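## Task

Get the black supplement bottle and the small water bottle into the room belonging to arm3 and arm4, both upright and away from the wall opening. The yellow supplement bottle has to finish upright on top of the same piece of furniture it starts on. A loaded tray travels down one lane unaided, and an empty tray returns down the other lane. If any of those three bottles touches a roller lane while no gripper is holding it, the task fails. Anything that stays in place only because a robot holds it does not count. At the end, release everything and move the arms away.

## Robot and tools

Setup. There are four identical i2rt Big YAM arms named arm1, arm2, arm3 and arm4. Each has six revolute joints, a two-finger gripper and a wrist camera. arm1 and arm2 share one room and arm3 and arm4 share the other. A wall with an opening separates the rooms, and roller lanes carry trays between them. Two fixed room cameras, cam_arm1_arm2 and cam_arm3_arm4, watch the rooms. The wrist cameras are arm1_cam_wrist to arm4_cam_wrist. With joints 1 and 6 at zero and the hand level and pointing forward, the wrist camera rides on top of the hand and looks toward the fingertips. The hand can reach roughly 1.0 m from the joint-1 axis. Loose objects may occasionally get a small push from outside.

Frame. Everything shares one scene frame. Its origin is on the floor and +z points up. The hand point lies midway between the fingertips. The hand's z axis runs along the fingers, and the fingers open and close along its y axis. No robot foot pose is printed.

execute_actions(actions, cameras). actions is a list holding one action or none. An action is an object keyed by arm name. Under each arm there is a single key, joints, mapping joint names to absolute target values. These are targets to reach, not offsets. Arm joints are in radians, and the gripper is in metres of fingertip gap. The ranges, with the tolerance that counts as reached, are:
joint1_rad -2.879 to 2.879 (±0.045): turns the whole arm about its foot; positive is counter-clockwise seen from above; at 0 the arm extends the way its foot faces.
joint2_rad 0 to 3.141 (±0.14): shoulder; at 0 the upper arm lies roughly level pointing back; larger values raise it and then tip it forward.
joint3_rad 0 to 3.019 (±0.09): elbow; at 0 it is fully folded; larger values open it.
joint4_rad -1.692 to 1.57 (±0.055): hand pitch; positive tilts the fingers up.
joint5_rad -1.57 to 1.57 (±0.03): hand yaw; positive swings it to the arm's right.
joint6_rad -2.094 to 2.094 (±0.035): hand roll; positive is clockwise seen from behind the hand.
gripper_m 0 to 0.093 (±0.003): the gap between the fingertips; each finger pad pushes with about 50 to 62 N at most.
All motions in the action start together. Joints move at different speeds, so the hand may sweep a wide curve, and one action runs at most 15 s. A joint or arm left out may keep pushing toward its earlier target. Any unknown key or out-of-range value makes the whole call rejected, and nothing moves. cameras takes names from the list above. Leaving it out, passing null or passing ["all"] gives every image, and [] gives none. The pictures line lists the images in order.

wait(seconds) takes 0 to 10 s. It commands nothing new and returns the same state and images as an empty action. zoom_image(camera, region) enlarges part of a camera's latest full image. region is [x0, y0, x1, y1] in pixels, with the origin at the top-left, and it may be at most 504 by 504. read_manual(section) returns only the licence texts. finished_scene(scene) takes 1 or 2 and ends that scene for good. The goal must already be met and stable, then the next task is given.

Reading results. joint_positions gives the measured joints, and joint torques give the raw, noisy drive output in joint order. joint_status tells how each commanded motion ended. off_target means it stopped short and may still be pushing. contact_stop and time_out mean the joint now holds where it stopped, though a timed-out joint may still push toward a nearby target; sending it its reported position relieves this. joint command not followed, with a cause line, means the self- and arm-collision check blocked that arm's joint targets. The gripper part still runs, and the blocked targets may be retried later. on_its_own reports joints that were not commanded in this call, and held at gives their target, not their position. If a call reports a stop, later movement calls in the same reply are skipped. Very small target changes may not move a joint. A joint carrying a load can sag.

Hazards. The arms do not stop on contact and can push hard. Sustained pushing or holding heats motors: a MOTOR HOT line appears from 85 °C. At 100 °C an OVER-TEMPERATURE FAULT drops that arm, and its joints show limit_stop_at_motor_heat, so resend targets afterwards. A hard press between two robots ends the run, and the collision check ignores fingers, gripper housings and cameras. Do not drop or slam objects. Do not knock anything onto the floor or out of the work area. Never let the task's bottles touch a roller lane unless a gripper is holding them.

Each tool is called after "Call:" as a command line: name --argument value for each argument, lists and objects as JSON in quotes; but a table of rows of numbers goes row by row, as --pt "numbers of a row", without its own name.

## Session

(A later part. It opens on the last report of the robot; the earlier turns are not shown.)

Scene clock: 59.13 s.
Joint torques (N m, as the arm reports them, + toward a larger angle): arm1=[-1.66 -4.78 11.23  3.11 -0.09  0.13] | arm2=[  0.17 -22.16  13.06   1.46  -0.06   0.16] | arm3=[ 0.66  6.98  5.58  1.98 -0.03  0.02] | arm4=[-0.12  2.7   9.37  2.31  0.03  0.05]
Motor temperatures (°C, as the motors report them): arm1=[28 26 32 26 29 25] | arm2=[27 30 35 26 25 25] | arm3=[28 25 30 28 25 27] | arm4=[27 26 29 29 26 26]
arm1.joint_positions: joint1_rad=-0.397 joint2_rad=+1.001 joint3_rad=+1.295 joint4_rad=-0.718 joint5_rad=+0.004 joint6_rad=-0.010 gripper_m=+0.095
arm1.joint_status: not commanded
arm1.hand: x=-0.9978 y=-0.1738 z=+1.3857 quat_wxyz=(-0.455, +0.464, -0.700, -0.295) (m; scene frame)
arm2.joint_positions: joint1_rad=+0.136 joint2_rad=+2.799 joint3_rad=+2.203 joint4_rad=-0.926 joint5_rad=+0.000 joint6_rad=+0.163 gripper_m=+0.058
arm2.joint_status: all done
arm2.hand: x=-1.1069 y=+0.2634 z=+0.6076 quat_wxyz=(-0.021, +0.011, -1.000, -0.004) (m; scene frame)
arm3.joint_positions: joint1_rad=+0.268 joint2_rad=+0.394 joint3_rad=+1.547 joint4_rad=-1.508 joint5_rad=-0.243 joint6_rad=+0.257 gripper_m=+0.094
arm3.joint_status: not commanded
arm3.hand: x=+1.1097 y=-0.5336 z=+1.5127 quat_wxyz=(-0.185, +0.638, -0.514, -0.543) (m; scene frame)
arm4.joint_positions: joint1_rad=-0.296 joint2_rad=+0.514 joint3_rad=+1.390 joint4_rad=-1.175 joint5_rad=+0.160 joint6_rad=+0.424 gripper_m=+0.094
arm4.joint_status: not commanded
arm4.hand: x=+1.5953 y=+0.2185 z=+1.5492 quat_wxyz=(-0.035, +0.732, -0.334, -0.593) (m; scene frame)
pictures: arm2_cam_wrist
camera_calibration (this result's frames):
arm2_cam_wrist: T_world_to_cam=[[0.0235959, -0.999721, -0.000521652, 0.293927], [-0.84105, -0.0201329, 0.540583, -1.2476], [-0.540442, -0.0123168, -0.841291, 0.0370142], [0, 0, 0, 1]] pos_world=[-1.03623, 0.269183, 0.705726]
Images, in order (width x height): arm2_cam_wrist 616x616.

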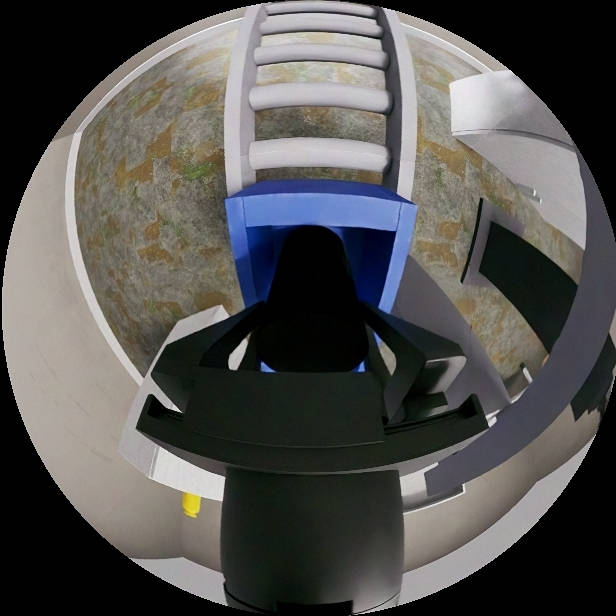

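Call:
execute_actions --actions '[{"arm2":{"joints":{"joint2_rad":2.805}}}]' --cameras '[]'

Call:
execute_actions --actions '[{"arm2":{"joints":{"gripper_m":0.093}}}]' --cameras '["arm2_cam_wrist"]'

Call:
execute_actions --actions '[{"arm2":{"joints":{"joint2_rad":1.9,"joint3_rad":1.67,"joint4_rad":-1.29,"joint6_rad":0}}}]' --cameras '["arm2_cam_wrist"]'

Call:
execute_actions --actions '[{"arm2":{"joints":{"joint1_rad":2.235}}}]' --cameras '["arm2_cam_wrist","cam_arm1_arm2"]'

Scene clock: 65.13 s.
Joint torques (N m, as the arm reports them, + toward a larger angle): arm1=[-1.62 -4.75 11.33  3.11 -0.09  0.15] | arm2=[ -0.02 -21.47  13.24   1.43  -0.07   0.18] | arm3=[ 0.69  7.03  5.55  1.98 -0.03  0.02] | arm4=[0.12 2.6  9.29 2.21 0.04 0.1 ]
Motor temperatures (°C, as the motors report them): arm1=[28 26 32 26 29 25] | arm2=[27 31 35 26 25 25] | arm3=[28 25 30 28 25 27] | arm4=[27 26 30 29 26 26]
arm1.joint_positions: joint1_rad=-0.397 joint2_rad=+1.001 joint3_rad=+1.295 joint4_rad=-0.718 joint5_rad=+0.004 joint6_rad=-0.010 gripper_m=+0.095
arm1.joint_status: not commanded
arm1.hand: x=-0.9978 y=-0.1738 z=+1.3857 quat_wxyz=(-0.455, +0.464, -0.700, -0.295) (m; scene frame)
arm2.joint_positions: joint1_rad=+0.136 joint2_rad=+2.799 joint3_rad=+2.203 joint4_rad=-0.926 joint5_rad=+0.000 joint6_rad=+0.163 gripper_m=+0.058
arm2.joint_status: all done
arm2.hand: x=-1.1071 y=+0.2633 z=+0.6073 quat_wxyz=(-0.021, +0.011, -1.000, -0.004) (m; scene frame)
arm3.joint_positions: joint1_rad=+0.268 joint2_rad=+0.394 joint3_rad=+1.547 joint4_rad=-1.508 joint5_rad=-0.243 joint6_rad=+0.257 gripper_m=+0.094
arm3.joint_status: not commanded
arm3.hand: x=+1.1097 y=-0.5336 z=+1.5127 quat_wxyz=(-0.185, +0.638, -0.514, -0.543) (m; scene frame)
arm4.joint_positions: joint1_rad=-0.296 joint2_rad=+0.514 joint3_rad=+1.390 joint4_rad=-1.175 joint5_rad=+0.160 joint6_rad=+0.424 gripper_m=+0.094
arm4.joint_status: not commanded
arm4.hand: x=+1.5953 y=+0.2185 z=+1.5492 quat_wxyz=(-0.035, +0.732, -0.334, -0.593) (m; scene frame)
pictures: none
No camera images: the call's "cameras" was empty. Leave "cameras" out to get every camera's image.

Scene clock: 65.80 s.
Joint torques (N m, as the arm reports them, + toward a larger angle): arm1=[-1.87 -4.87 11.27  3.16 -0.09  0.15] | arm2=[  0.39 -21.51  13.05   1.39  -0.07   0.18] | arm3=[ 0.77  6.98  5.57  1.99 -0.03  0.02] | arm4=[1.51 2.47 9.48 2.22 0.04 0.07]
Motor temperatures (°C, as the motors report them): arm1=[28 26 32 26 29 25] | arm2=[27 31 35 26 25 25] | arm3=[28 25 30 28 25 27] | arm4=[27 26 30 29 26 26]
arm1.joint_positions: joint1_rad=-0.397 joint2_rad=+1.001 joint3_rad=+1.295 joint4_rad=-0.718 joint5_rad=+0.004 joint6_rad=-0.010 gripper_m=+0.095
arm1.joint_status: not commanded
arm1.hand: x=-0.9978 y=-0.1738 z=+1.3857 quat_wxyz=(-0.455, +0.464, -0.700, -0.295) (m; scene frame)
arm2.joint_positions: joint1_rad=+0.136 joint2_rad=+2.799 joint3_rad=+2.204 joint4_rad=-0.926 joint5_rad=+0.001 joint6_rad=+0.163 gripper_m=+0.093
arm2.joint_status: all done
arm2.hand: x=-1.1067 y=+0.2633 z=+0.6076 quat_wxyz=(-0.021, +0.011, -1.000, -0.003) (m; scene frame)
arm3.joint_positions: joint1_rad=+0.268 joint2_rad=+0.394 joint3_rad=+1.547 joint4_rad=-1.508 joint5_rad=-0.243 joint6_rad=+0.257 gripper_m=+0.094
arm3.joint_status: not commanded
arm3.hand: x=+1.1097 y=-0.5336 z=+1.5127 quat_wxyz=(-0.185, +0.638, -0.514, -0.543) (m; scene frame)
arm4.joint_positions: joint1_rad=-0.296 joint2_rad=+0.514 joint3_rad=+1.390 joint4_rad=-1.175 joint5_rad=+0.160 joint6_rad=+0.424 gripper_m=+0.094
arm4.joint_status: not commanded
arm4.hand: x=+1.5953 y=+0.2185 z=+1.5492 quat_wxyz=(-0.035, +0.732, -0.334, -0.593) (m; scene frame)
pictures: arm2_cam_wrist
camera_calibration (this result's frames):
arm2_cam_wrist: T_world_to_cam=[[0.0231824, -0.999731, 0.000153209, 0.292965], [-0.841335, -0.0194266, 0.540165, -1.24766], [-0.540017, -0.0126512, -0.841559, 0.0378371], [0, 0, 0, 1]] pos_world=[-1.03606, 0.269127, 0.705737]
Images, in order (width x height): arm2_cam_wrist 616x616.

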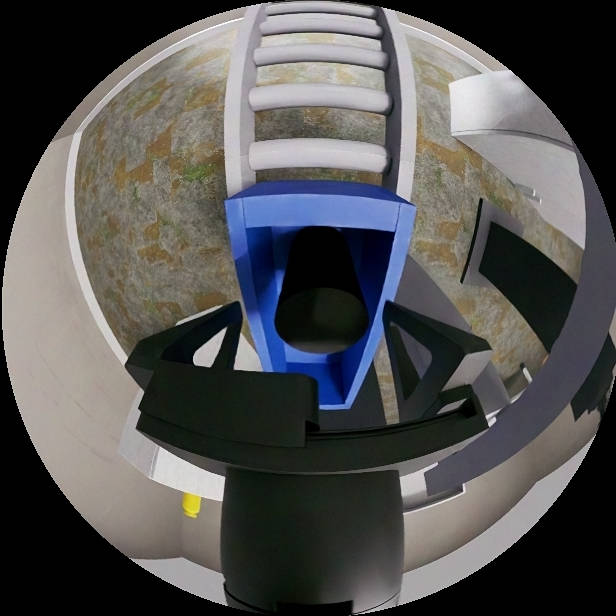

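Scene clock: 67.57 s.
Joint torques (N m, as the arm reports them, + toward a larger angle): arm1=[-1.62 -4.81 11.28  3.16 -0.09  0.16] | arm2=[  0.57 -16.23  10.21   0.08  -0.09   0.01] | arm3=[ 0.8   6.92  5.58  1.96 -0.03  0.02] | arm4=[0.79 2.63 9.17 2.03 0.02 0.07]
Motor temperatures (°C, as the motors report them): arm1=[28 26 32 26 29 25] | arm2=[27 31 35 26 25 25] | arm3=[28 25 30 28 25 27] | arm4=[27 26 30 29 26 26]
arm1.joint_positions: joint1_rad=-0.397 joint2_rad=+1.001 joint3_rad=+1.295 joint4_rad=-0.718 joint5_rad=+0.004 joint6_rad=-0.010 gripper_m=+0.095
arm1.joint_status: not commanded
arm1.hand: x=-0.9978 y=-0.1738 z=+1.3857 quat_wxyz=(-0.455, +0.464, -0.700, -0.295) (m; scene frame)
arm2.joint_positions: joint1_rad=+0.136 joint2_rad=+1.898 joint3_rad=+1.670 joint4_rad=-1.275 joint5_rad=+0.001 joint6_rad=+0.008 gripper_m=+0.093
arm2.joint_status: all done
arm2.hand: x=-1.2351 y=+0.2393 z=+1.0106 quat_wxyz=(-0.031, +0.088, -0.996, -0.003) (m; scene frame)
arm3.joint_positions: joint1_rad=+0.268 joint2_rad=+0.394 joint3_rad=+1.547 joint4_rad=-1.508 joint5_rad=-0.243 joint6_rad=+0.257 gripper_m=+0.094
arm3.joint_status: not commanded
arm3.hand: x=+1.1097 y=-0.5336 z=+1.5127 quat_wxyz=(-0.185, +0.638, -0.514, -0.543) (m; scene frame)
arm4.joint_positions: joint1_rad=-0.296 joint2_rad=+0.514 joint3_rad=+1.390 joint4_rad=-1.175 joint5_rad=+0.160 joint6_rad=+0.424 gripper_m=+0.094
arm4.joint_status: not commanded
arm4.hand: x=+1.5953 y=+0.2185 z=+1.5492 quat_wxyz=(-0.035, +0.732, -0.334, -0.593) (m; scene frame)
pictures: arm2_cam_wrist
camera_calibration (this result's frames):
arm2_cam_wrist: T_world_to_cam=[[0.177602, -0.98408, 0.00668877, 0.452232], [-0.839017, -0.147863, 0.523628, -1.52352], [-0.514303, -0.0986093, -0.851921, 0.370145], [0, 0, 0, 1]] pos_world=[-1.16821, 0.25626, 1.11007]
Images, in order (width x height): arm2_cam_wrist 616x616.

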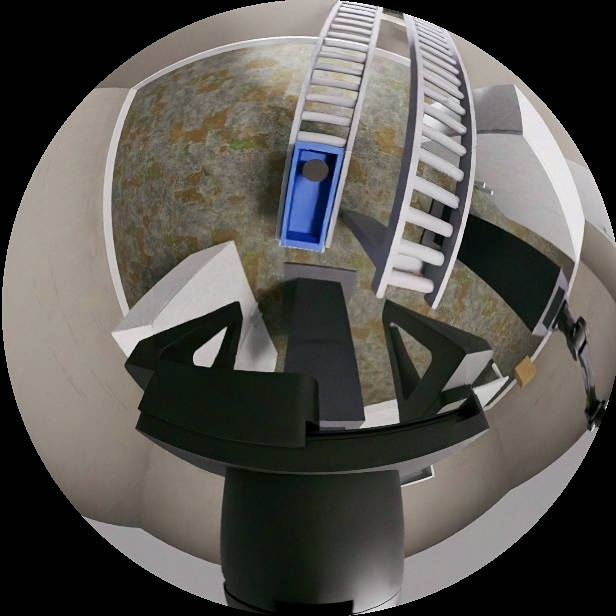

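Scene clock: 69.67 s.
Joint torques (N m, as the arm reports them, + toward a larger angle): arm1=[-1.69 -4.89 11.29  3.14 -0.09  0.14] | arm2=[ -1.21 -16.32  10.23   0.12  -0.05   0.05] | arm3=[ 0.77  6.99  5.59  1.97 -0.03  0.01] | arm4=[ 0.34  2.06  9.25  2.16 -0.01  0.05]
Motor temperatures (°C, as the motors report them): arm1=[28 26 32 26 29 25] | arm2=[27 31 35 26 25 25] | arm3=[28 25 30 28 25 27] | arm4=[27 26 30 29 26 26]
arm1.joint_positions: joint1_rad=-0.397 joint2_rad=+1.001 joint3_rad=+1.295 joint4_rad=-0.718 joint5_rad=+0.004 joint6_rad=-0.010 gripper_m=+0.095
arm1.joint_status: not commanded
arm1.hand: x=-0.9978 y=-0.1738 z=+1.3857 quat_wxyz=(-0.455, +0.464, -0.700, -0.295) (m; scene frame)
arm2.joint_positions: joint1_rad=+2.244 joint2_rad=+1.901 joint3_rad=+1.670 joint4_rad=-1.275 joint5_rad=+0.000 joint6_rad=+0.006 gripper_m=+0.093
arm2.joint_status: all done
arm2.hand: x=-2.2155 y=+0.5780 z=+1.0140 quat_wxyz=(-0.012, +0.910, -0.414, -0.032) (m; scene frame)
arm3.joint_positions: joint1_rad=+0.268 joint2_rad=+0.394 joint3_rad=+1.547 joint4_rad=-1.508 joint5_rad=-0.243 joint6_rad=+0.257 gripper_m=+0.094
arm3.joint_status: not commanded
arm3.hand: x=+1.1097 y=-0.5336 z=+1.5127 quat_wxyz=(-0.185, +0.638, -0.514, -0.543) (m; scene frame)
arm4.joint_positions: joint1_rad=-0.296 joint2_rad=+0.514 joint3_rad=+1.390 joint4_rad=-1.175 joint5_rad=+0.160 joint6_rad=+0.424 gripper_m=+0.094
arm4.joint_status: not commanded
arm4.hand: x=+1.5953 y=+0.2185 z=+1.5492 quat_wxyz=(-0.035, +0.732, -0.334, -0.593) (m; scene frame)
pictures: arm2_cam_wrist, cam_arm1_arm2
camera_calibration (this result's frames):
arm2_cam_wrist: T_world_to_cam=[[0.75331, 0.657665, 0.000948664, 1.29201], [0.561818, -0.644272, 0.518917, 1.09747], [0.341885, -0.390372, -0.854824, 1.97068], [0, 0, 0, 1]] pos_world=[-2.26361, 0.626663, 1.11386]
Images, in order (width x height): arm2_cam_wrist 616x616, cam_arm1_arm2 896x504.

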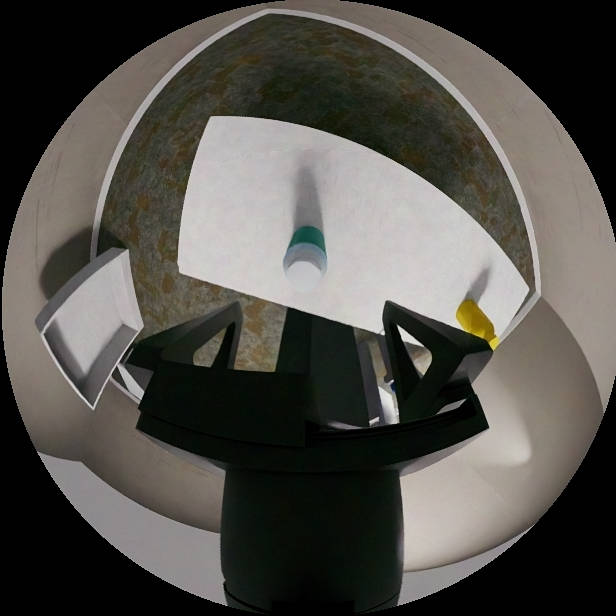

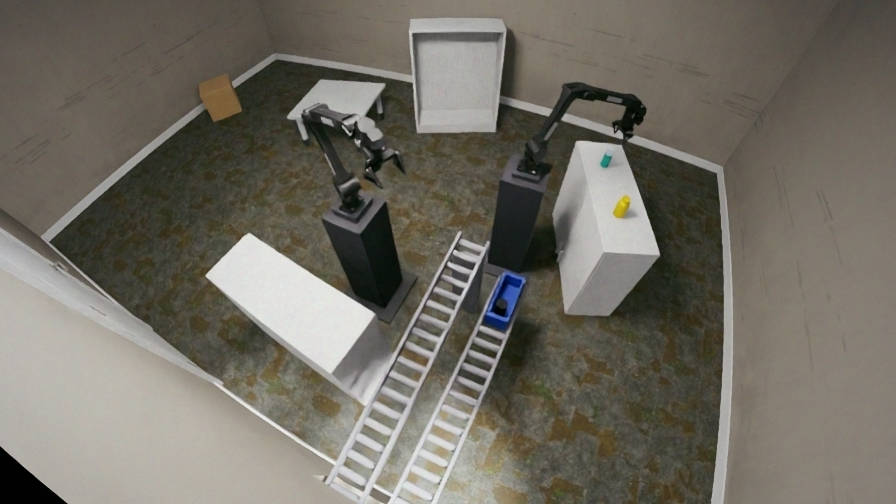

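Call:
execute_actions --actions '[{"arm2":{"joints":{"joint1_rad":2.27,"joint2_rad":2.045,"joint3_rad":1.512,"joint4_rad":-0.995}}}]' --cameras '["arm2_cam_wrist"]'

Call:
execute_actions --actions '[{"arm2":{"joints":{"gripper_m":0.02}}}]' --cameras '["arm2_cam_wrist"]'

Scene clock: 74.27 s.
Joint torques (N m, as the arm reports them, + toward a larger angle): arm1=[-1.6  -4.93 11.26  3.17 -0.09  0.14] | arm2=[  0.61 -17.99   9.68   1.41  -0.03   0.04] | arm3=[ 0.75  7.08  5.59  1.96 -0.04  0.03] | arm4=[0.78 1.9  9.41 2.08 0.12 0.04]
Motor temperatures (°C, as the motors report them): arm1=[28 26 33 26 29 25] | arm2=[27 30 34 26 25 25] | arm3=[28 25 30 28 25 27] | arm4=[27 26 30 29 26 26]
arm1.joint_positions: joint1_rad=-0.397 joint2_rad=+1.001 joint3_rad=+1.295 joint4_rad=-0.718 joint5_rad=+0.004 joint6_rad=-0.010 gripper_m=+0.095
arm1.joint_status: not commanded
arm1.hand: x=-0.9978 y=-0.1738 z=+1.3857 quat_wxyz=(-0.455, +0.464, -0.700, -0.295) (m; scene frame)
arm2.joint_positions: joint1_rad=+2.258 joint2_rad=+2.057 joint3_rad=+1.501 joint4_rad=-1.011 joint5_rad=-0.001 joint6_rad=+0.006 gripper_m=+0.093
arm2.joint_status: all done
arm2.hand: x=-2.2147 y=+0.5626 z=+0.8662 quat_wxyz=(+0.001, +0.913, -0.408, -0.004) (m; scene frame)
arm3.joint_positions: joint1_rad=+0.268 joint2_rad=+0.394 joint3_rad=+1.547 joint4_rad=-1.508 joint5_rad=-0.243 joint6_rad=+0.257 gripper_m=+0.094
arm3.joint_status: not commanded
arm3.hand: x=+1.1097 y=-0.5336 z=+1.5127 quat_wxyz=(-0.185, +0.638, -0.514, -0.543) (m; scene frame)
arm4.joint_positions: joint1_rad=-0.296 joint2_rad=+0.514 joint3_rad=+1.390 joint4_rad=-1.175 joint5_rad=+0.160 joint6_rad=+0.424 gripper_m=+0.094
arm4.joint_status: not commanded
arm4.hand: x=+1.5953 y=+0.2185 z=+1.5492 quat_wxyz=(-0.035, +0.732, -0.334, -0.593) (m; scene frame)
pictures: arm2_cam_wrist
camera_calibration (this result's frames):
arm2_cam_wrist: T_world_to_cam=[[0.743187, 0.669084, 0.000110625, 1.27361], [0.549832, -0.610822, 0.569721, 1.07442], [0.381258, -0.423348, -0.821838, 1.91533], [0, 0, 0, 1]] pos_world=[-2.26752, 0.614977, 0.961832]
Images, in order (width x height): arm2_cam_wrist 616x616.

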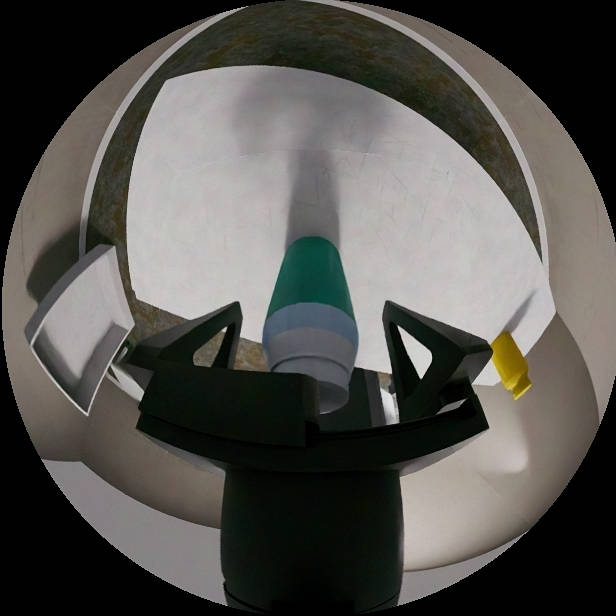

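Scene clock: 74.93 s.
Joint torques (N m, as the arm reports them, + toward a larger angle): arm1=[-1.6  -4.84 11.29  3.15 -0.1   0.15] | arm2=[  0.61 -17.46   9.95   1.28  -0.04   0.05] | arm3=[ 0.81  7.01  5.57  2.01 -0.03  0.02] | arm4=[0.43 2.   9.35 2.03 0.04 0.07]
Motor temperatures (°C, as the motors report them): arm1=[28 26 33 26 29 25] | arm2=[27 30 34 26 25 25] | arm3=[28 25 30 28 25 27] | arm4=[27 26 30 29 26 26]
arm1.joint_positions: joint1_rad=-0.397 joint2_rad=+1.001 joint3_rad=+1.295 joint4_rad=-0.718 joint5_rad=+0.004 joint6_rad=-0.010 gripper_m=+0.095
arm1.joint_status: not commanded
arm1.hand: x=-0.9978 y=-0.1738 z=+1.3857 quat_wxyz=(-0.455, +0.464, -0.700, -0.295) (m; scene frame)
arm2.joint_positions: joint1_rad=+2.258 joint2_rad=+2.057 joint3_rad=+1.501 joint4_rad=-1.009 joint5_rad=-0.001 joint6_rad=+0.005 gripper_m=+0.052
arm2.joint_status: gripper_m off_target (ended at +0.052, target +0.020)
arm2.hand: x=-2.2151 y=+0.5630 z=+0.8663 quat_wxyz=(+0.001, +0.913, -0.407, -0.005) (m; scene frame)
arm3.joint_positions: joint1_rad=+0.268 joint2_rad=+0.394 joint3_rad=+1.547 joint4_rad=-1.508 joint5_rad=-0.243 joint6_rad=+0.257 gripper_m=+0.094
arm3.joint_status: not commanded
arm3.hand: x=+1.1097 y=-0.5336 z=+1.5127 quat_wxyz=(-0.185, +0.638, -0.514, -0.543) (m; scene frame)
arm4.joint_positions: joint1_rad=-0.296 joint2_rad=+0.514 joint3_rad=+1.390 joint4_rad=-1.175 joint5_rad=+0.160 joint6_rad=+0.424 gripper_m=+0.094
arm4.joint_status: not commanded
arm4.hand: x=+1.5953 y=+0.2185 z=+1.5492 quat_wxyz=(-0.035, +0.732, -0.334, -0.593) (m; scene frame)
pictures: arm2_cam_wrist
camera_calibration (this result's frames):
arm2_cam_wrist: T_world_to_cam=[[0.742939, 0.669359, 0.000104747, 1.27292], [0.550933, -0.611584, 0.567836, 1.07938], [0.38015, -0.42181, -0.823142, 1.91346], [0, 0, 0, 1]] pos_world=[-2.26777, 0.615212, 0.962006]
Images, in order (width x height): arm2_cam_wrist 616x616.

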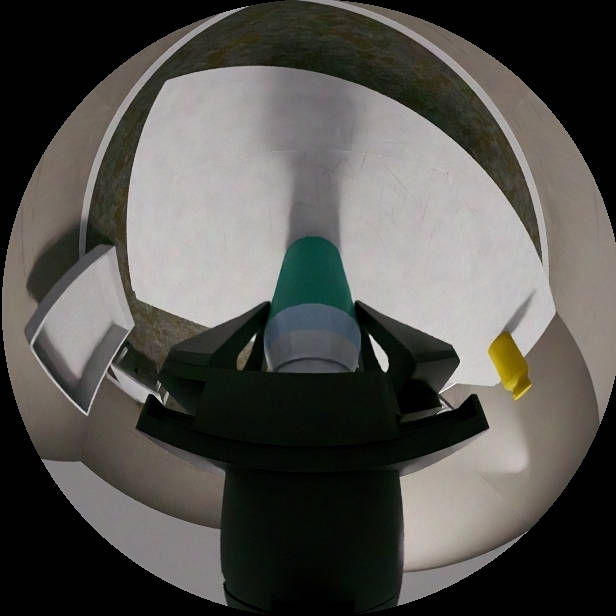

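Call:
execute_actions --actions '[{"arm2":{"joints":{"joint2_rad":1.75,"joint3_rad":1.63,"joint4_rad":-1.4}}}]' --cameras '[]'

Call:
execute_actions --actions '[{"arm2":{"joints":{"joint1_rad":0.182,"joint6_rad":0.235}}}]' --cameras '[]'

Call:
execute_actions --actions '[{"arm2":{"joints":{"joint2_rad":2.25,"joint3_rad":1.43,"joint4_rad":-0.66}}}]' --cameras '["arm2_cam_wrist"]'

Call:
execute_actions --actions '[{"arm2":{"joints":{"joint2_rad":2.51,"joint3_rad":1.555,"joint4_rad":-0.49}}}]' --cameras '["arm2_cam_wrist","cam_arm1_arm2"]'

Scene clock: 86.67 s.
Joint torques (N m, as the arm reports them, + toward a larger angle): arm1=[-1.7  -4.77 11.28  3.12 -0.1   0.16] | arm2=[  0.68 -15.82  13.36  -0.14  -0.03   0.05] | arm3=[ 0.79  7.09  5.58  2.   -0.03  0.02] | arm4=[1.04 1.39 9.49 2.12 0.06 0.05]
Motor temperatures (°C, as the motors report them): arm1=[28 26 33 26 29 25] | arm2=[27 30 34 26 25 25] | arm3=[28 25 30 28 25 27] | arm4=[27 26 30 29 26 26]
arm1.joint_positions: joint1_rad=-0.397 joint2_rad=+1.001 joint3_rad=+1.295 joint4_rad=-0.718 joint5_rad=+0.004 joint6_rad=-0.010 gripper_m=+0.095
arm1.joint_status: not commanded
arm1.hand: x=-0.9978 y=-0.1738 z=+1.3857 quat_wxyz=(-0.455, +0.464, -0.700, -0.295) (m; scene frame)
arm2.joint_positions: joint1_rad=+2.258 joint2_rad=+1.766 joint3_rad=+1.596 joint4_rad=-1.385 joint5_rad=-0.001 joint6_rad=+0.005 gripper_m=+0.052
arm2.joint_status: all done
arm2.hand: x=-2.1854 y=+0.5318 z=+1.0585 quat_wxyz=(-0.001, +0.913, -0.407, -0.010) (m; scene frame)
arm3.joint_positions: joint1_rad=+0.268 joint2_rad=+0.394 joint3_rad=+1.547 joint4_rad=-1.508 joint5_rad=-0.243 joint6_rad=+0.257 gripper_m=+0.094
arm3.joint_status: not commanded
arm3.hand: x=+1.1097 y=-0.5336 z=+1.5127 quat_wxyz=(-0.185, +0.638, -0.514, -0.543) (m; scene frame)
arm4.joint_positions: joint1_rad=-0.296 joint2_rad=+0.514 joint3_rad=+1.390 joint4_rad=-1.175 joint5_rad=+0.160 joint6_rad=+0.424 gripper_m=+0.094
arm4.joint_status: not commanded
arm4.hand: x=+1.5953 y=+0.2185 z=+1.5492 quat_wxyz=(-0.035, +0.732, -0.334, -0.593) (m; scene frame)
pictures: none
No camera images: the call's "cameras" was empty. Leave "cameras" out to get every camera's image.

Scene clock: 88.77 s.
Joint torques (N m, as the arm reports them, + toward a larger angle): arm1=[-1.48 -4.86 11.27  3.13 -0.09  0.14] | arm2=[ -0.48 -15.74  13.28  -0.14  -0.14   0.19] | arm3=[ 0.82  7.08  5.56  1.99 -0.04  0.01] | arm4=[-0.25  1.42  9.41  2.11 -0.02  0.07]
Motor temperatures (°C, as the motors report them): arm1=[28 26 33 26 29 25] | arm2=[27 30 34 26 25 25] | arm3=[28 25 30 28 25 27] | arm4=[27 26 30 29 26 26]
arm1.joint_positions: joint1_rad=-0.397 joint2_rad=+1.001 joint3_rad=+1.295 joint4_rad=-0.718 joint5_rad=+0.004 joint6_rad=-0.010 gripper_m=+0.095
arm1.joint_status: not commanded
arm1.hand: x=-0.9978 y=-0.1738 z=+1.3857 quat_wxyz=(-0.455, +0.464, -0.700, -0.295) (m; scene frame)
arm2.joint_positions: joint1_rad=+0.176 joint2_rad=+1.767 joint3_rad=+1.596 joint4_rad=-1.385 joint5_rad=+0.002 joint6_rad=+0.229 gripper_m=+0.052
arm2.joint_status: all done
arm2.hand: x=-1.2926 y=+0.2504 z=+1.0530 quat_wxyz=(-0.005, -0.002, -1.000, +0.000) (m; scene frame)
arm3.joint_positions: joint1_rad=+0.268 joint2_rad=+0.394 joint3_rad=+1.547 joint4_rad=-1.508 joint5_rad=-0.243 joint6_rad=+0.257 gripper_m=+0.094
arm3.joint_status: not commanded
arm3.hand: x=+1.1097 y=-0.5336 z=+1.5127 quat_wxyz=(-0.185, +0.638, -0.514, -0.543) (m; scene frame)
arm4.joint_positions: joint1_rad=-0.296 joint2_rad=+0.514 joint3_rad=+1.390 joint4_rad=-1.175 joint5_rad=+0.160 joint6_rad=+0.424 gripper_m=+0.094
arm4.joint_status: not commanded
arm4.hand: x=+1.5953 y=+0.2185 z=+1.5492 quat_wxyz=(-0.035, +0.732, -0.334, -0.593) (m; scene frame)
pictures: none
No camera images: the call's "cameras" was empty. Leave "cameras" out to get every camera's image.

Scene clock: 90.23 s.
Joint torques (N m, as the arm reports them, + toward a larger angle): arm1=[-1.5  -4.73 11.31  3.14 -0.09  0.14] | arm2=[  0.06 -18.97   9.25   1.18  -0.13   0.17] | arm3=[ 0.84  6.98  5.58  1.97 -0.03  0.02] | arm4=[ 1.13  1.46  9.33  1.96  0.08 -0.01]
Motor temperatures (°C, as the motors report them): arm1=[28 26 33 26 29 25] | arm2=[27 30 34 26 25 25] | arm3=[28 25 30 28 25 27] | arm4=[27 26 30 29 26 26]
arm1.joint_positions: joint1_rad=-0.397 joint2_rad=+1.001 joint3_rad=+1.295 joint4_rad=-0.718 joint5_rad=+0.004 joint6_rad=-0.010 gripper_m=+0.095
arm1.joint_status: not commanded
arm1.hand: x=-0.9978 y=-0.1738 z=+1.3857 quat_wxyz=(-0.455, +0.464, -0.700, -0.295) (m; scene frame)
arm2.joint_positions: joint1_rad=+0.176 joint2_rad=+2.279 joint3_rad=+1.400 joint4_rad=-0.673 joint5_rad=+0.002 joint6_rad=+0.229 gripper_m=+0.052
arm2.joint_status: all done
arm2.hand: x=-1.2693 y=+0.2558 z=+0.7090 quat_wxyz=(-0.007, -0.002, -1.000, -0.001) (m; scene frame)
arm3.joint_positions: joint1_rad=+0.268 joint2_rad=+0.394 joint3_rad=+1.547 joint4_rad=-1.508 joint5_rad=-0.243 joint6_rad=+0.257 gripper_m=+0.094
arm3.joint_status: not commanded
arm3.hand: x=+1.1097 y=-0.5336 z=+1.5127 quat_wxyz=(-0.185, +0.638, -0.514, -0.543) (m; scene frame)
arm4.joint_positions: joint1_rad=-0.296 joint2_rad=+0.514 joint3_rad=+1.390 joint4_rad=-1.175 joint5_rad=+0.160 joint6_rad=+0.424 gripper_m=+0.094
arm4.joint_status: not commanded
arm4.hand: x=+1.5953 y=+0.2185 z=+1.5492 quat_wxyz=(-0.035, +0.732, -0.334, -0.593) (m; scene frame)
pictures: arm2_cam_wrist
camera_calibration (this result's frames):
arm2_cam_wrist: T_world_to_cam=[[-0.0023094, -0.999985, 0.00497043, 0.253527], [-0.825379, 0.0047123, 0.564559, -1.44262], [-0.564574, -0.00279869, -0.825378, -0.00991458], [0, 0, 0, 1]] pos_world=[-1.19572, 0.260293, 0.805002]
Images, in order (width x height): arm2_cam_wrist 616x616.

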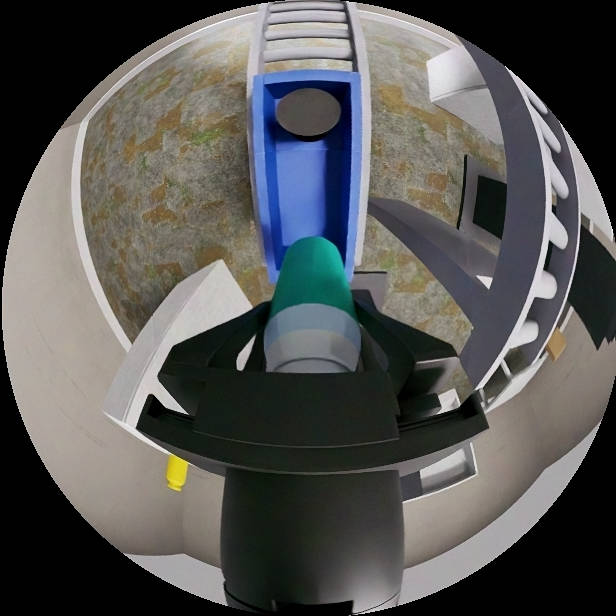

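Scene clock: 91.43 s.
Joint torques (N m, as the arm reports them, + toward a larger angle): arm1=[-1.71 -4.84 11.32  3.15 -0.09  0.15] | arm2=[ -0.04 -20.65   6.97   0.97  -0.11   0.18] | arm3=[ 0.74  6.97  5.58  1.95 -0.03  0.03] | arm4=[0.5  2.31 9.42 2.03 0.05 0.02]
Motor temperatures (°C, as the motors report them): arm1=[28 26 33 26 29 25] | arm2=[27 30 34 26 25 25] | arm3=[28 25 30 28 25 27] | arm4=[27 26 30 29 26 26]
arm1.joint_positions: joint1_rad=-0.397 joint2_rad=+1.001 joint3_rad=+1.295 joint4_rad=-0.718 joint5_rad=+0.004 joint6_rad=-0.010 gripper_m=+0.095
arm1.joint_status: not commanded
arm1.hand: x=-0.9978 y=-0.1738 z=+1.3857 quat_wxyz=(-0.455, +0.464, -0.700, -0.295) (m; scene frame)
arm2.joint_positions: joint1_rad=+0.176 joint2_rad=+2.548 joint3_rad=+1.538 joint4_rad=-0.499 joint5_rad=+0.002 joint6_rad=+0.229 gripper_m=+0.052
arm2.joint_status: all done
arm2.hand: x=-1.2470 y=+0.2609 z=+0.5915 quat_wxyz=(-0.027, -0.002, -1.000, -0.005) (m; scene frame)
arm3.joint_positions: joint1_rad=+0.268 joint2_rad=+0.394 joint3_rad=+1.547 joint4_rad=-1.508 joint5_rad=-0.243 joint6_rad=+0.257 gripper_m=+0.094
arm3.joint_status: not commanded
arm3.hand: x=+1.1097 y=-0.5336 z=+1.5127 quat_wxyz=(-0.185, +0.638, -0.514, -0.543) (m; scene frame)
arm4.joint_positions: joint1_rad=-0.296 joint2_rad=+0.514 joint3_rad=+1.390 joint4_rad=-1.175 joint5_rad=+0.160 joint6_rad=+0.424 gripper_m=+0.094
arm4.joint_status: not commanded
arm4.hand: x=+1.5953 y=+0.2185 z=+1.5492 quat_wxyz=(-0.035, +0.732, -0.334, -0.593) (m; scene frame)
pictures: arm2_cam_wrist, cam_arm1_arm2
camera_calibration (this result's frames):
arm2_cam_wrist: T_world_to_cam=[[-0.00233007, -0.999987, -0.00448809, 0.264872], [-0.847776, -0.00040491, 0.530355, -1.36429], [-0.53035, 0.00504066, -0.847764, -0.0403466], [0, 0, 0, 1]] pos_world=[-1.17739, 0.264519, 0.690539]
Images, in order (width x height): arm2_cam_wrist 616x616, cam_arm1_arm2 896x504.

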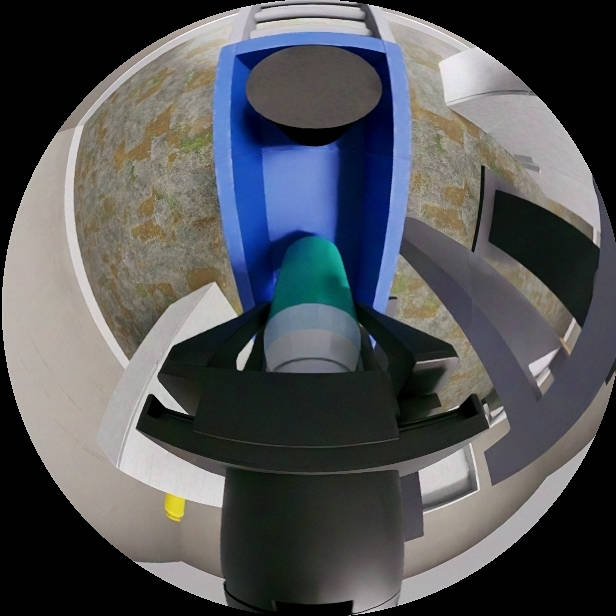

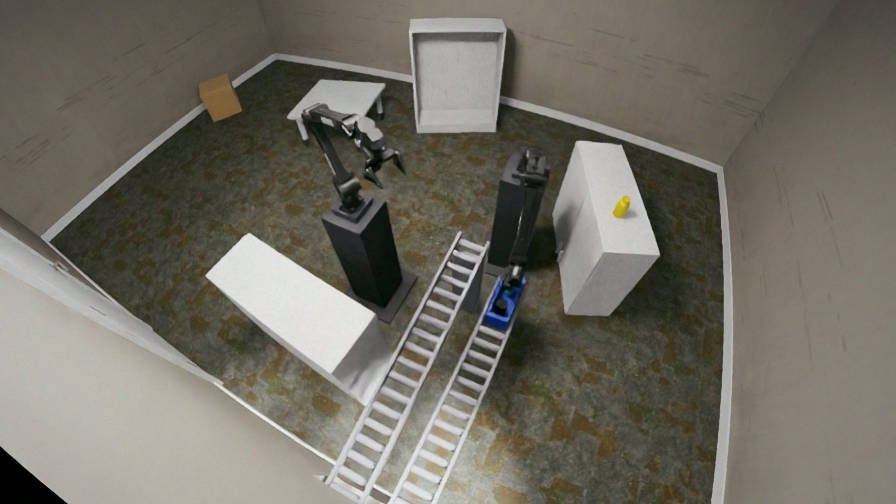

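Call:
execute_actions --actions '[{"arm2":{"joints":{"joint2_rad":2.54,"joint3_rad":1.51,"joint4_rad":-0.46}}}]' --cameras '[]'

Call:
execute_actions --actions '[{"arm2":{"joints":{"gripper_m":0.09}}}]' --cameras '["arm2_cam_wrist"]'

Call:
execute_actions --actions '[{"arm2":{"joints":{"joint2_rad":2.27,"joint3_rad":1.42,"joint4_rad":-0.69}}}]' --cameras '[]'

Call:
execute_actions --actions '[{"arm2":{"joints":{"joint1_rad":0.245,"joint2_rad":2.47,"joint3_rad":1.86,"joint4_rad":-0.92,"joint6_rad":0.29,"gripper_m":0.045}}}]' --cameras '["arm2_cam_wrist"]'

Call:
execute_actions --actions '[{"arm2":{"joints":{"joint2_rad":2.72,"joint3_rad":2.0,"joint4_rad":-0.785}}}]' --cameras '["arm2_cam_wrist","cam_arm1_arm2"]'

Scene clock: 99.30 s.
Joint torques (N m, as the arm reports them, + toward a larger angle): arm1=[-1.66 -4.81 11.28  3.13 -0.1   0.14] | arm2=[ -0.21 -18.62   5.66   1.47  -0.09   0.19] | arm3=[ 0.83  7.05  5.55  1.98 -0.04  0.02] | arm4=[0.59 1.79 9.09 2.06 0.09 0.07]
Motor temperatures (°C, as the motors report them): arm1=[28 26 33 26 29 25] | arm2=[27 31 33 26 25 25] | arm3=[28 25 30 28 25 27] | arm4=[27 26 30 29 26 26]
arm1.joint_positions: joint1_rad=-0.397 joint2_rad=+1.001 joint3_rad=+1.295 joint4_rad=-0.718 joint5_rad=+0.004 joint6_rad=-0.010 gripper_m=+0.095
arm1.joint_status: not commanded
arm1.hand: x=-0.9978 y=-0.1738 z=+1.3857 quat_wxyz=(-0.455, +0.464, -0.700, -0.295) (m; scene frame)
arm2.joint_positions: joint1_rad=+0.176 joint2_rad=+2.548 joint3_rad=+1.506 joint4_rad=-0.476 joint5_rad=+0.002 joint6_rad=+0.229 gripper_m=+0.052
arm2.joint_status: all done
arm2.hand: x=-1.2590 y=+0.2582 z=+0.5853 quat_wxyz=(-0.023, -0.002, -1.000, -0.004) (m; scene frame)
arm3.joint_positions: joint1_rad=+0.268 joint2_rad=+0.394 joint3_rad=+1.547 joint4_rad=-1.508 joint5_rad=-0.243 joint6_rad=+0.257 gripper_m=+0.094
arm3.joint_status: not commanded
arm3.hand: x=+1.1097 y=-0.5336 z=+1.5127 quat_wxyz=(-0.185, +0.638, -0.514, -0.543) (m; scene frame)
arm4.joint_positions: joint1_rad=-0.296 joint2_rad=+0.514 joint3_rad=+1.390 joint4_rad=-1.175 joint5_rad=+0.160 joint6_rad=+0.424 gripper_m=+0.094
arm4.joint_status: not commanded
arm4.hand: x=+1.5953 y=+0.2185 z=+1.5492 quat_wxyz=(-0.035, +0.732, -0.334, -0.593) (m; scene frame)
pictures: none
No camera images: the call's "cameras" was empty. Leave "cameras" out to get every camera's image.

Scene clock: 99.97 s.
Joint torques (N m, as the arm reports them, + toward a larger angle): arm1=[-1.63 -4.71 11.32  3.13 -0.09  0.15] | arm2=[ -0.27 -18.47   5.62   1.36  -0.12   0.16] | arm3=[ 0.8   6.89  5.58  1.97 -0.03  0.03] | arm4=[0.65 1.54 9.19 2.27 0.   0.07]
Motor temperatures (°C, as the motors report them): arm1=[28 26 33 26 29 25] | arm2=[27 31 33 26 25 25] | arm3=[28 25 30 28 25 27] | arm4=[27 26 30 29 26 26]
arm1.joint_positions: joint1_rad=-0.397 joint2_rad=+1.001 joint3_rad=+1.295 joint4_rad=-0.718 joint5_rad=+0.004 joint6_rad=-0.010 gripper_m=+0.095
arm1.joint_status: not commanded
arm1.hand: x=-0.9978 y=-0.1738 z=+1.3857 quat_wxyz=(-0.455, +0.464, -0.700, -0.295) (m; scene frame)
arm2.joint_positions: joint1_rad=+0.176 joint2_rad=+2.548 joint3_rad=+1.506 joint4_rad=-0.476 joint5_rad=+0.002 joint6_rad=+0.229 gripper_m=+0.090
arm2.joint_status: all done
arm2.hand: x=-1.2590 y=+0.2582 z=+0.5853 quat_wxyz=(-0.023, -0.002, -1.000, -0.004) (m; scene frame)
arm3.joint_positions: joint1_rad=+0.268 joint2_rad=+0.394 joint3_rad=+1.547 joint4_rad=-1.508 joint5_rad=-0.243 joint6_rad=+0.257 gripper_m=+0.094
arm3.joint_status: not commanded
arm3.hand: x=+1.1097 y=-0.5336 z=+1.5127 quat_wxyz=(-0.185, +0.638, -0.514, -0.543) (m; scene frame)
arm4.joint_positions: joint1_rad=-0.296 joint2_rad=+0.514 joint3_rad=+1.390 joint4_rad=-1.175 joint5_rad=+0.160 joint6_rad=+0.424 gripper_m=+0.094
arm4.joint_status: not commanded
arm4.hand: x=+1.5953 y=+0.2185 z=+1.5492 quat_wxyz=(-0.035, +0.732, -0.334, -0.593) (m; scene frame)
pictures: arm2_cam_wrist
camera_calibration (this result's frames):
arm2_cam_wrist: T_world_to_cam=[[-0.00235689, -0.999994, -0.00259645, 0.26093], [-0.843409, 0.00059282, 0.537272, -1.36997], [-0.537267, 0.00345616, -0.843405, -0.0628363], [0, 0, 0, 1]] pos_world=[-1.18859, 0.261958, 0.683727]
Images, in order (width x height): arm2_cam_wrist 616x616.

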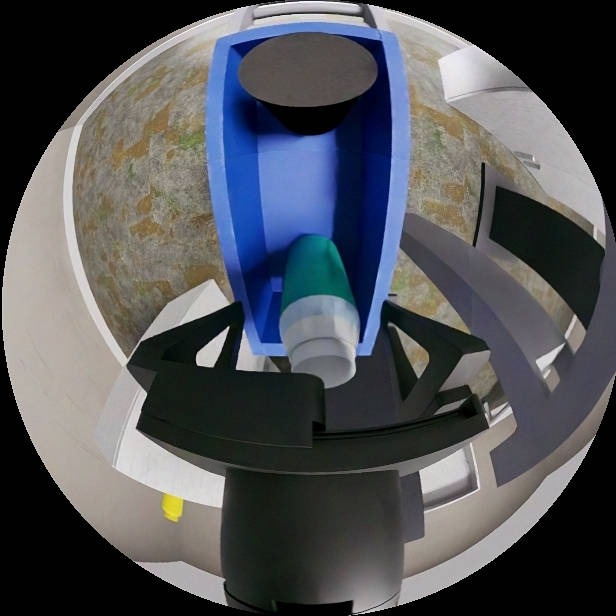

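Scene clock: 101.27 s.
Joint torques (N m, as the arm reports them, + toward a larger angle): arm1=[-1.78 -4.86 11.28  3.16 -0.11  0.15] | arm2=[ -0.49 -16.49   8.15  -0.03  -0.11   0.18] | arm3=[ 0.75  7.03  5.58  1.94 -0.04  0.02] | arm4=[0.94 1.58 9.34 2.02 0.03 0.06]
Motor temperatures (°C, as the motors report them): arm1=[28 26 33 26 29 25] | arm2=[27 31 33 26 25 25] | arm3=[28 25 30 28 25 27] | arm4=[27 26 30 29 26 26]
arm1.joint_positions: joint1_rad=-0.397 joint2_rad=+1.001 joint3_rad=+1.295 joint4_rad=-0.718 joint5_rad=+0.004 joint6_rad=-0.010 gripper_m=+0.095
arm1.joint_status: not commanded
arm1.hand: x=-0.9978 y=-0.1738 z=+1.3857 quat_wxyz=(-0.455, +0.464, -0.700, -0.295) (m; scene frame)
arm2.joint_positions: joint1_rad=+0.176 joint2_rad=+2.260 joint3_rad=+1.406 joint4_rad=-0.675 joint5_rad=+0.002 joint6_rad=+0.229 gripper_m=+0.090
arm2.joint_status: all done
arm2.hand: x=-1.2616 y=+0.2576 z=+0.7204 quat_wxyz=(-0.017, -0.002, -1.000, -0.003) (m; scene frame)
arm3.joint_positions: joint1_rad=+0.268 joint2_rad=+0.394 joint3_rad=+1.547 joint4_rad=-1.508 joint5_rad=-0.243 joint6_rad=+0.257 gripper_m=+0.094
arm3.joint_status: not commanded
arm3.hand: x=+1.1097 y=-0.5336 z=+1.5127 quat_wxyz=(-0.185, +0.638, -0.514, -0.543) (m; scene frame)
arm4.joint_positions: joint1_rad=-0.296 joint2_rad=+0.514 joint3_rad=+1.390 joint4_rad=-1.175 joint5_rad=+0.160 joint6_rad=+0.424 gripper_m=+0.094
arm4.joint_status: not commanded
arm4.hand: x=+1.5953 y=+0.2185 z=+1.5492 quat_wxyz=(-0.035, +0.732, -0.334, -0.593) (m; scene frame)
pictures: none
No camera images: the call's "cameras" was empty. Leave "cameras" out to get every camera's image.

Scene clock: 102.63 s.
Joint torques (N m, as the arm reports them, + toward a larger angle): arm1=[-1.62 -4.89 11.32  3.17 -0.08  0.15] | arm2=[ -0.58 -20.53  10.88  -0.13  -0.11   0.17] | arm3=[ 0.77  7.    5.59  2.   -0.04  0.02] | arm4=[0.91 1.39 9.23 2.2  0.03 0.01]
Motor temperatures (°C, as the motors report them): arm1=[28 26 33 26 29 25] | arm2=[27 31 33 26 25 25] | arm3=[28 25 30 28 25 27] | arm4=[27 26 30 29 26 26]
arm1.joint_positions: joint1_rad=-0.397 joint2_rad=+1.001 joint3_rad=+1.295 joint4_rad=-0.718 joint5_rad=+0.004 joint6_rad=-0.010 gripper_m=+0.095
arm1.joint_status: not commanded
arm1.hand: x=-0.9978 y=-0.1738 z=+1.3857 quat_wxyz=(-0.455, +0.464, -0.700, -0.295) (m; scene frame)
arm2.joint_positions: joint1_rad=+0.247 joint2_rad=+2.478 joint3_rad=+1.828 joint4_rad=-0.906 joint5_rad=+0.002 joint6_rad=+0.282 gripper_m=+0.045
arm2.joint_status: all done
arm2.hand: x=-1.1826 y=+0.3243 z=+0.7071 quat_wxyz=(-0.004, +0.007, -1.000, -0.001) (m; scene frame)
arm3.joint_positions: joint1_rad=+0.268 joint2_rad=+0.394 joint3_rad=+1.547 joint4_rad=-1.508 joint5_rad=-0.243 joint6_rad=+0.257 gripper_m=+0.094
arm3.joint_status: not commanded
arm3.hand: x=+1.1097 y=-0.5336 z=+1.5127 quat_wxyz=(-0.185, +0.638, -0.514, -0.543) (m; scene frame)
arm4.joint_positions: joint1_rad=-0.296 joint2_rad=+0.514 joint3_rad=+1.390 joint4_rad=-1.175 joint5_rad=+0.160 joint6_rad=+0.424 gripper_m=+0.094
arm4.joint_status: not commanded
arm4.hand: x=+1.5953 y=+0.2185 z=+1.5492 quat_wxyz=(-0.035, +0.732, -0.334, -0.593) (m; scene frame)
pictures: arm2_cam_wrist
camera_calibration (this result's frames):
arm2_cam_wrist: T_world_to_cam=[[0.0152647, -0.99987, 0.00512321, 0.342925], [-0.822746, -0.00964856, 0.568328, -1.3652], [-0.568204, -0.0128905, -0.822786, 0.0348725], [0, 0, 0, 1]] pos_world=[-1.10863, 0.330157, 0.802818]
Images, in order (width x height): arm2_cam_wrist 616x616.

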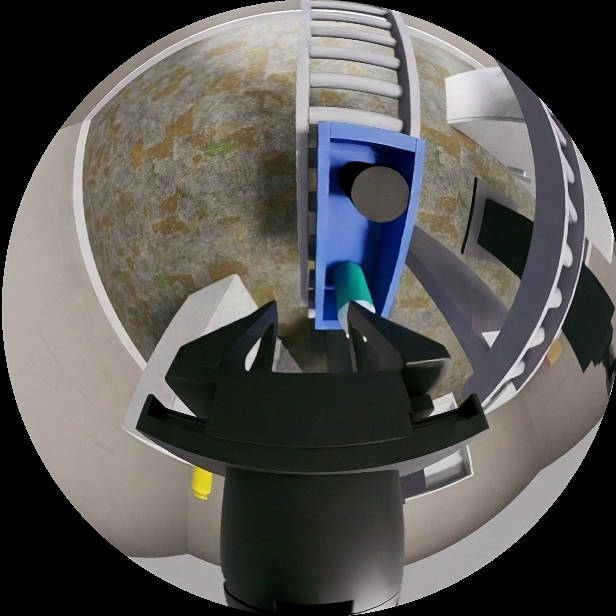

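Scene clock: 103.87 s.
Joint torques (N m, as the arm reports them, + toward a larger angle): arm1=[-1.66 -4.73 11.29  3.16 -0.09  0.14] | arm2=[ -0.73 -21.73   9.39   1.01  -0.1    0.2 ] | arm3=[ 0.73  6.98  5.57  1.99 -0.04  0.02] | arm4=[0.67 2.15 9.45 2.09 0.06 0.04]
Motor temperatures (°C, as the motors report them): arm1=[28 26 33 26 29 25] | arm2=[27 31 33 26 25 25] | arm3=[28 25 30 28 25 27] | arm4=[27 26 30 29 26 26]
arm1.joint_positions: joint1_rad=-0.397 joint2_rad=+1.001 joint3_rad=+1.295 joint4_rad=-0.718 joint5_rad=+0.004 joint6_rad=-0.010 gripper_m=+0.095
arm1.joint_status: not commanded
arm1.hand: x=-0.9978 y=-0.1738 z=+1.3857 quat_wxyz=(-0.455, +0.464, -0.700, -0.295) (m; scene frame)
arm2.joint_positions: joint1_rad=+0.247 joint2_rad=+2.745 joint3_rad=+1.979 joint4_rad=-0.795 joint5_rad=+0.002 joint6_rad=+0.283 gripper_m=+0.045
arm2.joint_status: all done
arm2.hand: x=-1.1783 y=+0.3258 z=+0.5777 quat_wxyz=(-0.002, +0.007, -1.000, +0.000) (m; scene frame)
arm3.joint_positions: joint1_rad=+0.268 joint2_rad=+0.394 joint3_rad=+1.547 joint4_rad=-1.508 joint5_rad=-0.243 joint6_rad=+0.257 gripper_m=+0.094
arm3.joint_status: not commanded
arm3.hand: x=+1.1097 y=-0.5336 z=+1.5127 quat_wxyz=(-0.185, +0.638, -0.514, -0.543) (m; scene frame)
arm4.joint_positions: joint1_rad=-0.296 joint2_rad=+0.514 joint3_rad=+1.390 joint4_rad=-1.175 joint5_rad=+0.160 joint6_rad=+0.424 gripper_m=+0.094
arm4.joint_status: not commanded
arm4.hand: x=+1.5953 y=+0.2185 z=+1.5492 quat_wxyz=(-0.035, +0.732, -0.334, -0.593) (m; scene frame)
pictures: arm2_cam_wrist, cam_arm1_arm2
camera_calibration (this result's frames):
arm2_cam_wrist: T_world_to_cam=[[0.0149142, -0.999868, 0.00649546, 0.343728], [-0.820044, -0.00851449, 0.572237, -1.28751], [-0.572106, -0.013861, -0.820062, -0.0749945], [0, 0, 0, 1]] pos_world=[-1.10385, 0.33168, 0.673029]
Images, in order (width x height): arm2_cam_wrist 616x616, cam_arm1_arm2 896x504.

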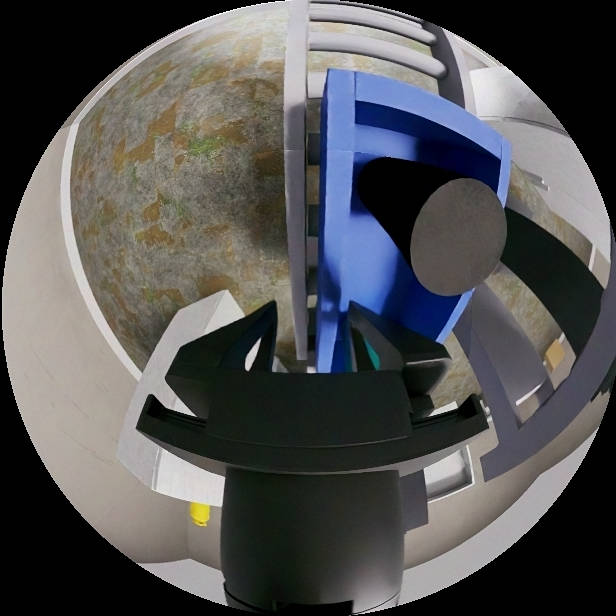

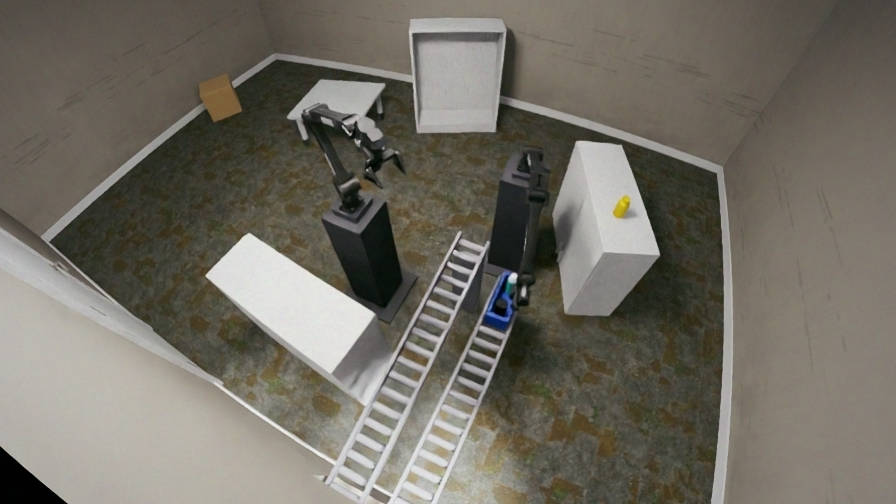

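Call:
execute_actions --actions '[{"arm2":{"joints":{"joint1_rad":0.215}}}]' --cameras '[]'

Call:
execute_actions --actions '[{"arm2":{"joints":{"joint2_rad":2.815,"joint3_rad":2.045,"joint4_rad":-0.75}}}]' --cameras '["arm2_cam_wrist"]'

Call:
execute_actions --actions '[{"arm2":{"joints":{"gripper_m":0}}}]' --cameras '["arm2_cam_wrist"]'

Scene clock: 108.57 s.
Joint torques (N m, as the arm reports them, + toward a larger angle): arm1=[-1.68 -4.8  11.29  3.2  -0.09  0.15] | arm2=[ -0.71 -22.     9.29   1.05  -0.11   0.18] | arm3=[ 0.71  6.95  5.58  1.98 -0.04  0.02] | arm4=[0.25 1.87 9.27 2.12 0.06 0.06]
Motor temperatures (°C, as the motors report them): arm1=[28 26 33 26 29 25] | arm2=[27 32 33 26 25 25] | arm3=[28 25 30 28 25 27] | arm4=[27 26 30 29 26 26]
arm1.joint_positions: joint1_rad=-0.397 joint2_rad=+1.001 joint3_rad=+1.295 joint4_rad=-0.718 joint5_rad=+0.004 joint6_rad=-0.010 gripper_m=+0.095
arm1.joint_status: not commanded
arm1.hand: x=-0.9978 y=-0.1738 z=+1.3857 quat_wxyz=(-0.455, +0.464, -0.700, -0.295) (m; scene frame)
arm2.joint_positions: joint1_rad=+0.224 joint2_rad=+2.745 joint3_rad=+1.979 joint4_rad=-0.795 joint5_rad=+0.002 joint6_rad=+0.283 gripper_m=+0.045
arm2.joint_status: all done
arm2.hand: x=-1.1740 y=+0.3112 z=+0.5777 quat_wxyz=(-0.002, -0.005, -1.000, +0.000) (m; scene frame)
arm3.joint_positions: joint1_rad=+0.268 joint2_rad=+0.394 joint3_rad=+1.547 joint4_rad=-1.508 joint5_rad=-0.243 joint6_rad=+0.257 gripper_m=+0.094
arm3.joint_status: not commanded
arm3.hand: x=+1.1097 y=-0.5336 z=+1.5127 quat_wxyz=(-0.185, +0.638, -0.514, -0.543) (m; scene frame)
arm4.joint_positions: joint1_rad=-0.296 joint2_rad=+0.514 joint3_rad=+1.390 joint4_rad=-1.175 joint5_rad=+0.160 joint6_rad=+0.424 gripper_m=+0.094
arm4.joint_status: not commanded
arm4.hand: x=+1.5953 y=+0.2185 z=+1.5492 quat_wxyz=(-0.035, +0.732, -0.334, -0.593) (m; scene frame)
pictures: none
No camera images: the call's "cameras" was empty. Leave "cameras" out to get every camera's image.

Scene clock: 109.47 s.
Joint torques (N m, as the arm reports them, + toward a larger angle): arm1=[-1.82 -4.9  11.29  3.16 -0.08  0.15] | arm2=[ -1.41 -20.3    9.92   1.1   -0.11   0.19] | arm3=[ 0.72  7.18  5.59  1.96 -0.03  0.03] | arm4=[ 0.75  1.51  9.26  1.98  0.06 -0.02]
Motor temperatures (°C, as the motors report them): arm1=[28 26 33 26 29 25] | arm2=[27 32 33 26 25 25] | arm3=[28 25 30 28 25 27] | arm4=[27 26 30 29 26 26]
arm1.joint_positions: joint1_rad=-0.397 joint2_rad=+1.001 joint3_rad=+1.295 joint4_rad=-0.718 joint5_rad=+0.004 joint6_rad=-0.010 gripper_m=+0.095
arm1.joint_status: not commanded
arm1.hand: x=-0.9978 y=-0.1738 z=+1.3857 quat_wxyz=(-0.455, +0.464, -0.700, -0.295) (m; scene frame)
arm2.joint_positions: joint1_rad=+0.224 joint2_rad=+2.812 joint3_rad=+2.012 joint4_rad=-0.763 joint5_rad=+0.002 joint6_rad=+0.283 gripper_m=+0.045
arm2.joint_status: all done
arm2.hand: x=-1.1787 y=+0.3099 z=+0.5434 quat_wxyz=(-0.001, -0.005, -1.000, +0.000) (m; scene frame)
arm3.joint_positions: joint1_rad=+0.268 joint2_rad=+0.394 joint3_rad=+1.547 joint4_rad=-1.508 joint5_rad=-0.243 joint6_rad=+0.257 gripper_m=+0.094
arm3.joint_status: not commanded
arm3.hand: x=+1.1097 y=-0.5336 z=+1.5127 quat_wxyz=(-0.185, +0.638, -0.514, -0.543) (m; scene frame)
arm4.joint_positions: joint1_rad=-0.296 joint2_rad=+0.514 joint3_rad=+1.390 joint4_rad=-1.175 joint5_rad=+0.160 joint6_rad=+0.424 gripper_m=+0.094
arm4.joint_status: not commanded
arm4.hand: x=+1.5953 y=+0.2185 z=+1.5492 quat_wxyz=(-0.035, +0.732, -0.334, -0.593) (m; scene frame)
pictures: arm2_cam_wrist
camera_calibration (this result's frames):
arm2_cam_wrist: T_world_to_cam=[[-0.00834353, -0.99994, 0.00704836, 0.300385], [-0.819192, 0.0108772, 0.573417, -1.27403], [-0.573459, -0.000989632, -0.819233, -0.109646], [0, 0, 0, 1]] pos_world=[-1.10404, 0.314116, 0.638606]
Images, in order (width x height): arm2_cam_wrist 616x616.

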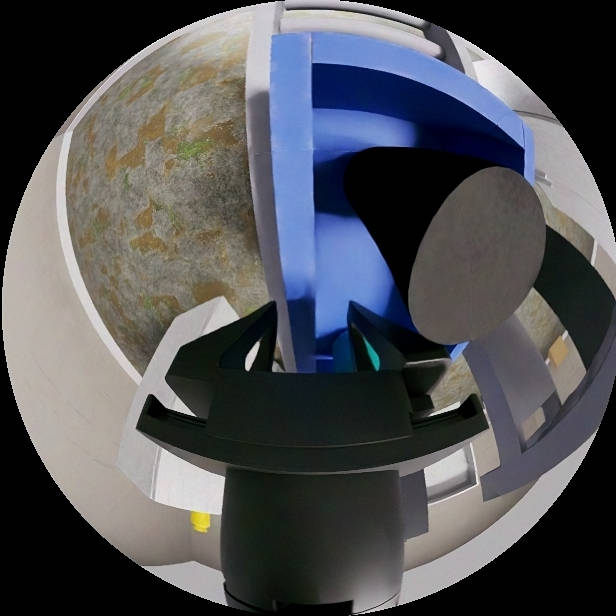

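Scene clock: 110.03 s.
Joint torques (N m, as the arm reports them, + toward a larger angle): arm1=[-1.66 -4.83 11.27  3.16 -0.1   0.14] | arm2=[ -1.92 -19.73   9.94   0.92   0.09   0.17] | arm3=[ 0.74  7.02  5.56  1.93 -0.02  0.02] | arm4=[-0.1   2.24  9.19  2.18  0.07  0.  ]
Motor temperatures (°C, as the motors report them): arm1=[28 26 33 26 29 25] | arm2=[27 32 33 26 25 25] | arm3=[28 25 30 28 25 27] | arm4=[27 26 30 29 26 26]
arm1.joint_positions: joint1_rad=-0.397 joint2_rad=+1.001 joint3_rad=+1.295 joint4_rad=-0.718 joint5_rad=+0.004 joint6_rad=-0.010 gripper_m=+0.095
arm1.joint_status: not commanded
arm1.hand: x=-0.9978 y=-0.1738 z=+1.3857 quat_wxyz=(-0.455, +0.464, -0.700, -0.295) (m; scene frame)
arm2.joint_positions: joint1_rad=+0.224 joint2_rad=+2.812 joint3_rad=+2.012 joint4_rad=-0.757 joint5_rad=-0.003 joint6_rad=+0.284 gripper_m=+0.011
arm2.joint_status: gripper_m off_target (ended at +0.011, target +0.000)
arm2.hand: x=-1.1775 y=+0.3114 z=+0.5435 quat_wxyz=(-0.003, -0.005, -1.000, -0.003) (m; scene frame)
arm3.joint_positions: joint1_rad=+0.268 joint2_rad=+0.394 joint3_rad=+1.547 joint4_rad=-1.508 joint5_rad=-0.243 joint6_rad=+0.257 gripper_m=+0.094
arm3.joint_status: not commanded
arm3.hand: x=+1.1097 y=-0.5336 z=+1.5127 quat_wxyz=(-0.185, +0.638, -0.514, -0.543) (m; scene frame)
arm4.joint_positions: joint1_rad=-0.296 joint2_rad=+0.514 joint3_rad=+1.390 joint4_rad=-1.175 joint5_rad=+0.160 joint6_rad=+0.424 gripper_m=+0.094
arm4.joint_status: not commanded
arm4.hand: x=+1.5953 y=+0.2185 z=+1.5492 quat_wxyz=(-0.035, +0.732, -0.334, -0.593) (m; scene frame)
pictures: arm2_cam_wrist
camera_calibration (this result's frames):
arm2_cam_wrist: T_world_to_cam=[[-0.00833535, -0.999965, 0.000216349, 0.305689], [-0.821725, 0.0069729, 0.569841, -1.27292], [-0.569823, 0.00457205, -0.821755, -0.104931], [0, 0, 0, 1]] pos_world=[-1.10324, 0.315034, 0.639072]
Images, in order (width x height): arm2_cam_wrist 616x616.

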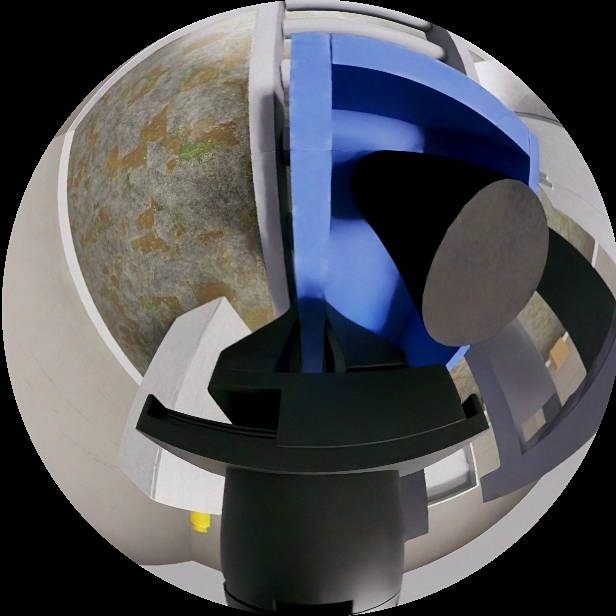

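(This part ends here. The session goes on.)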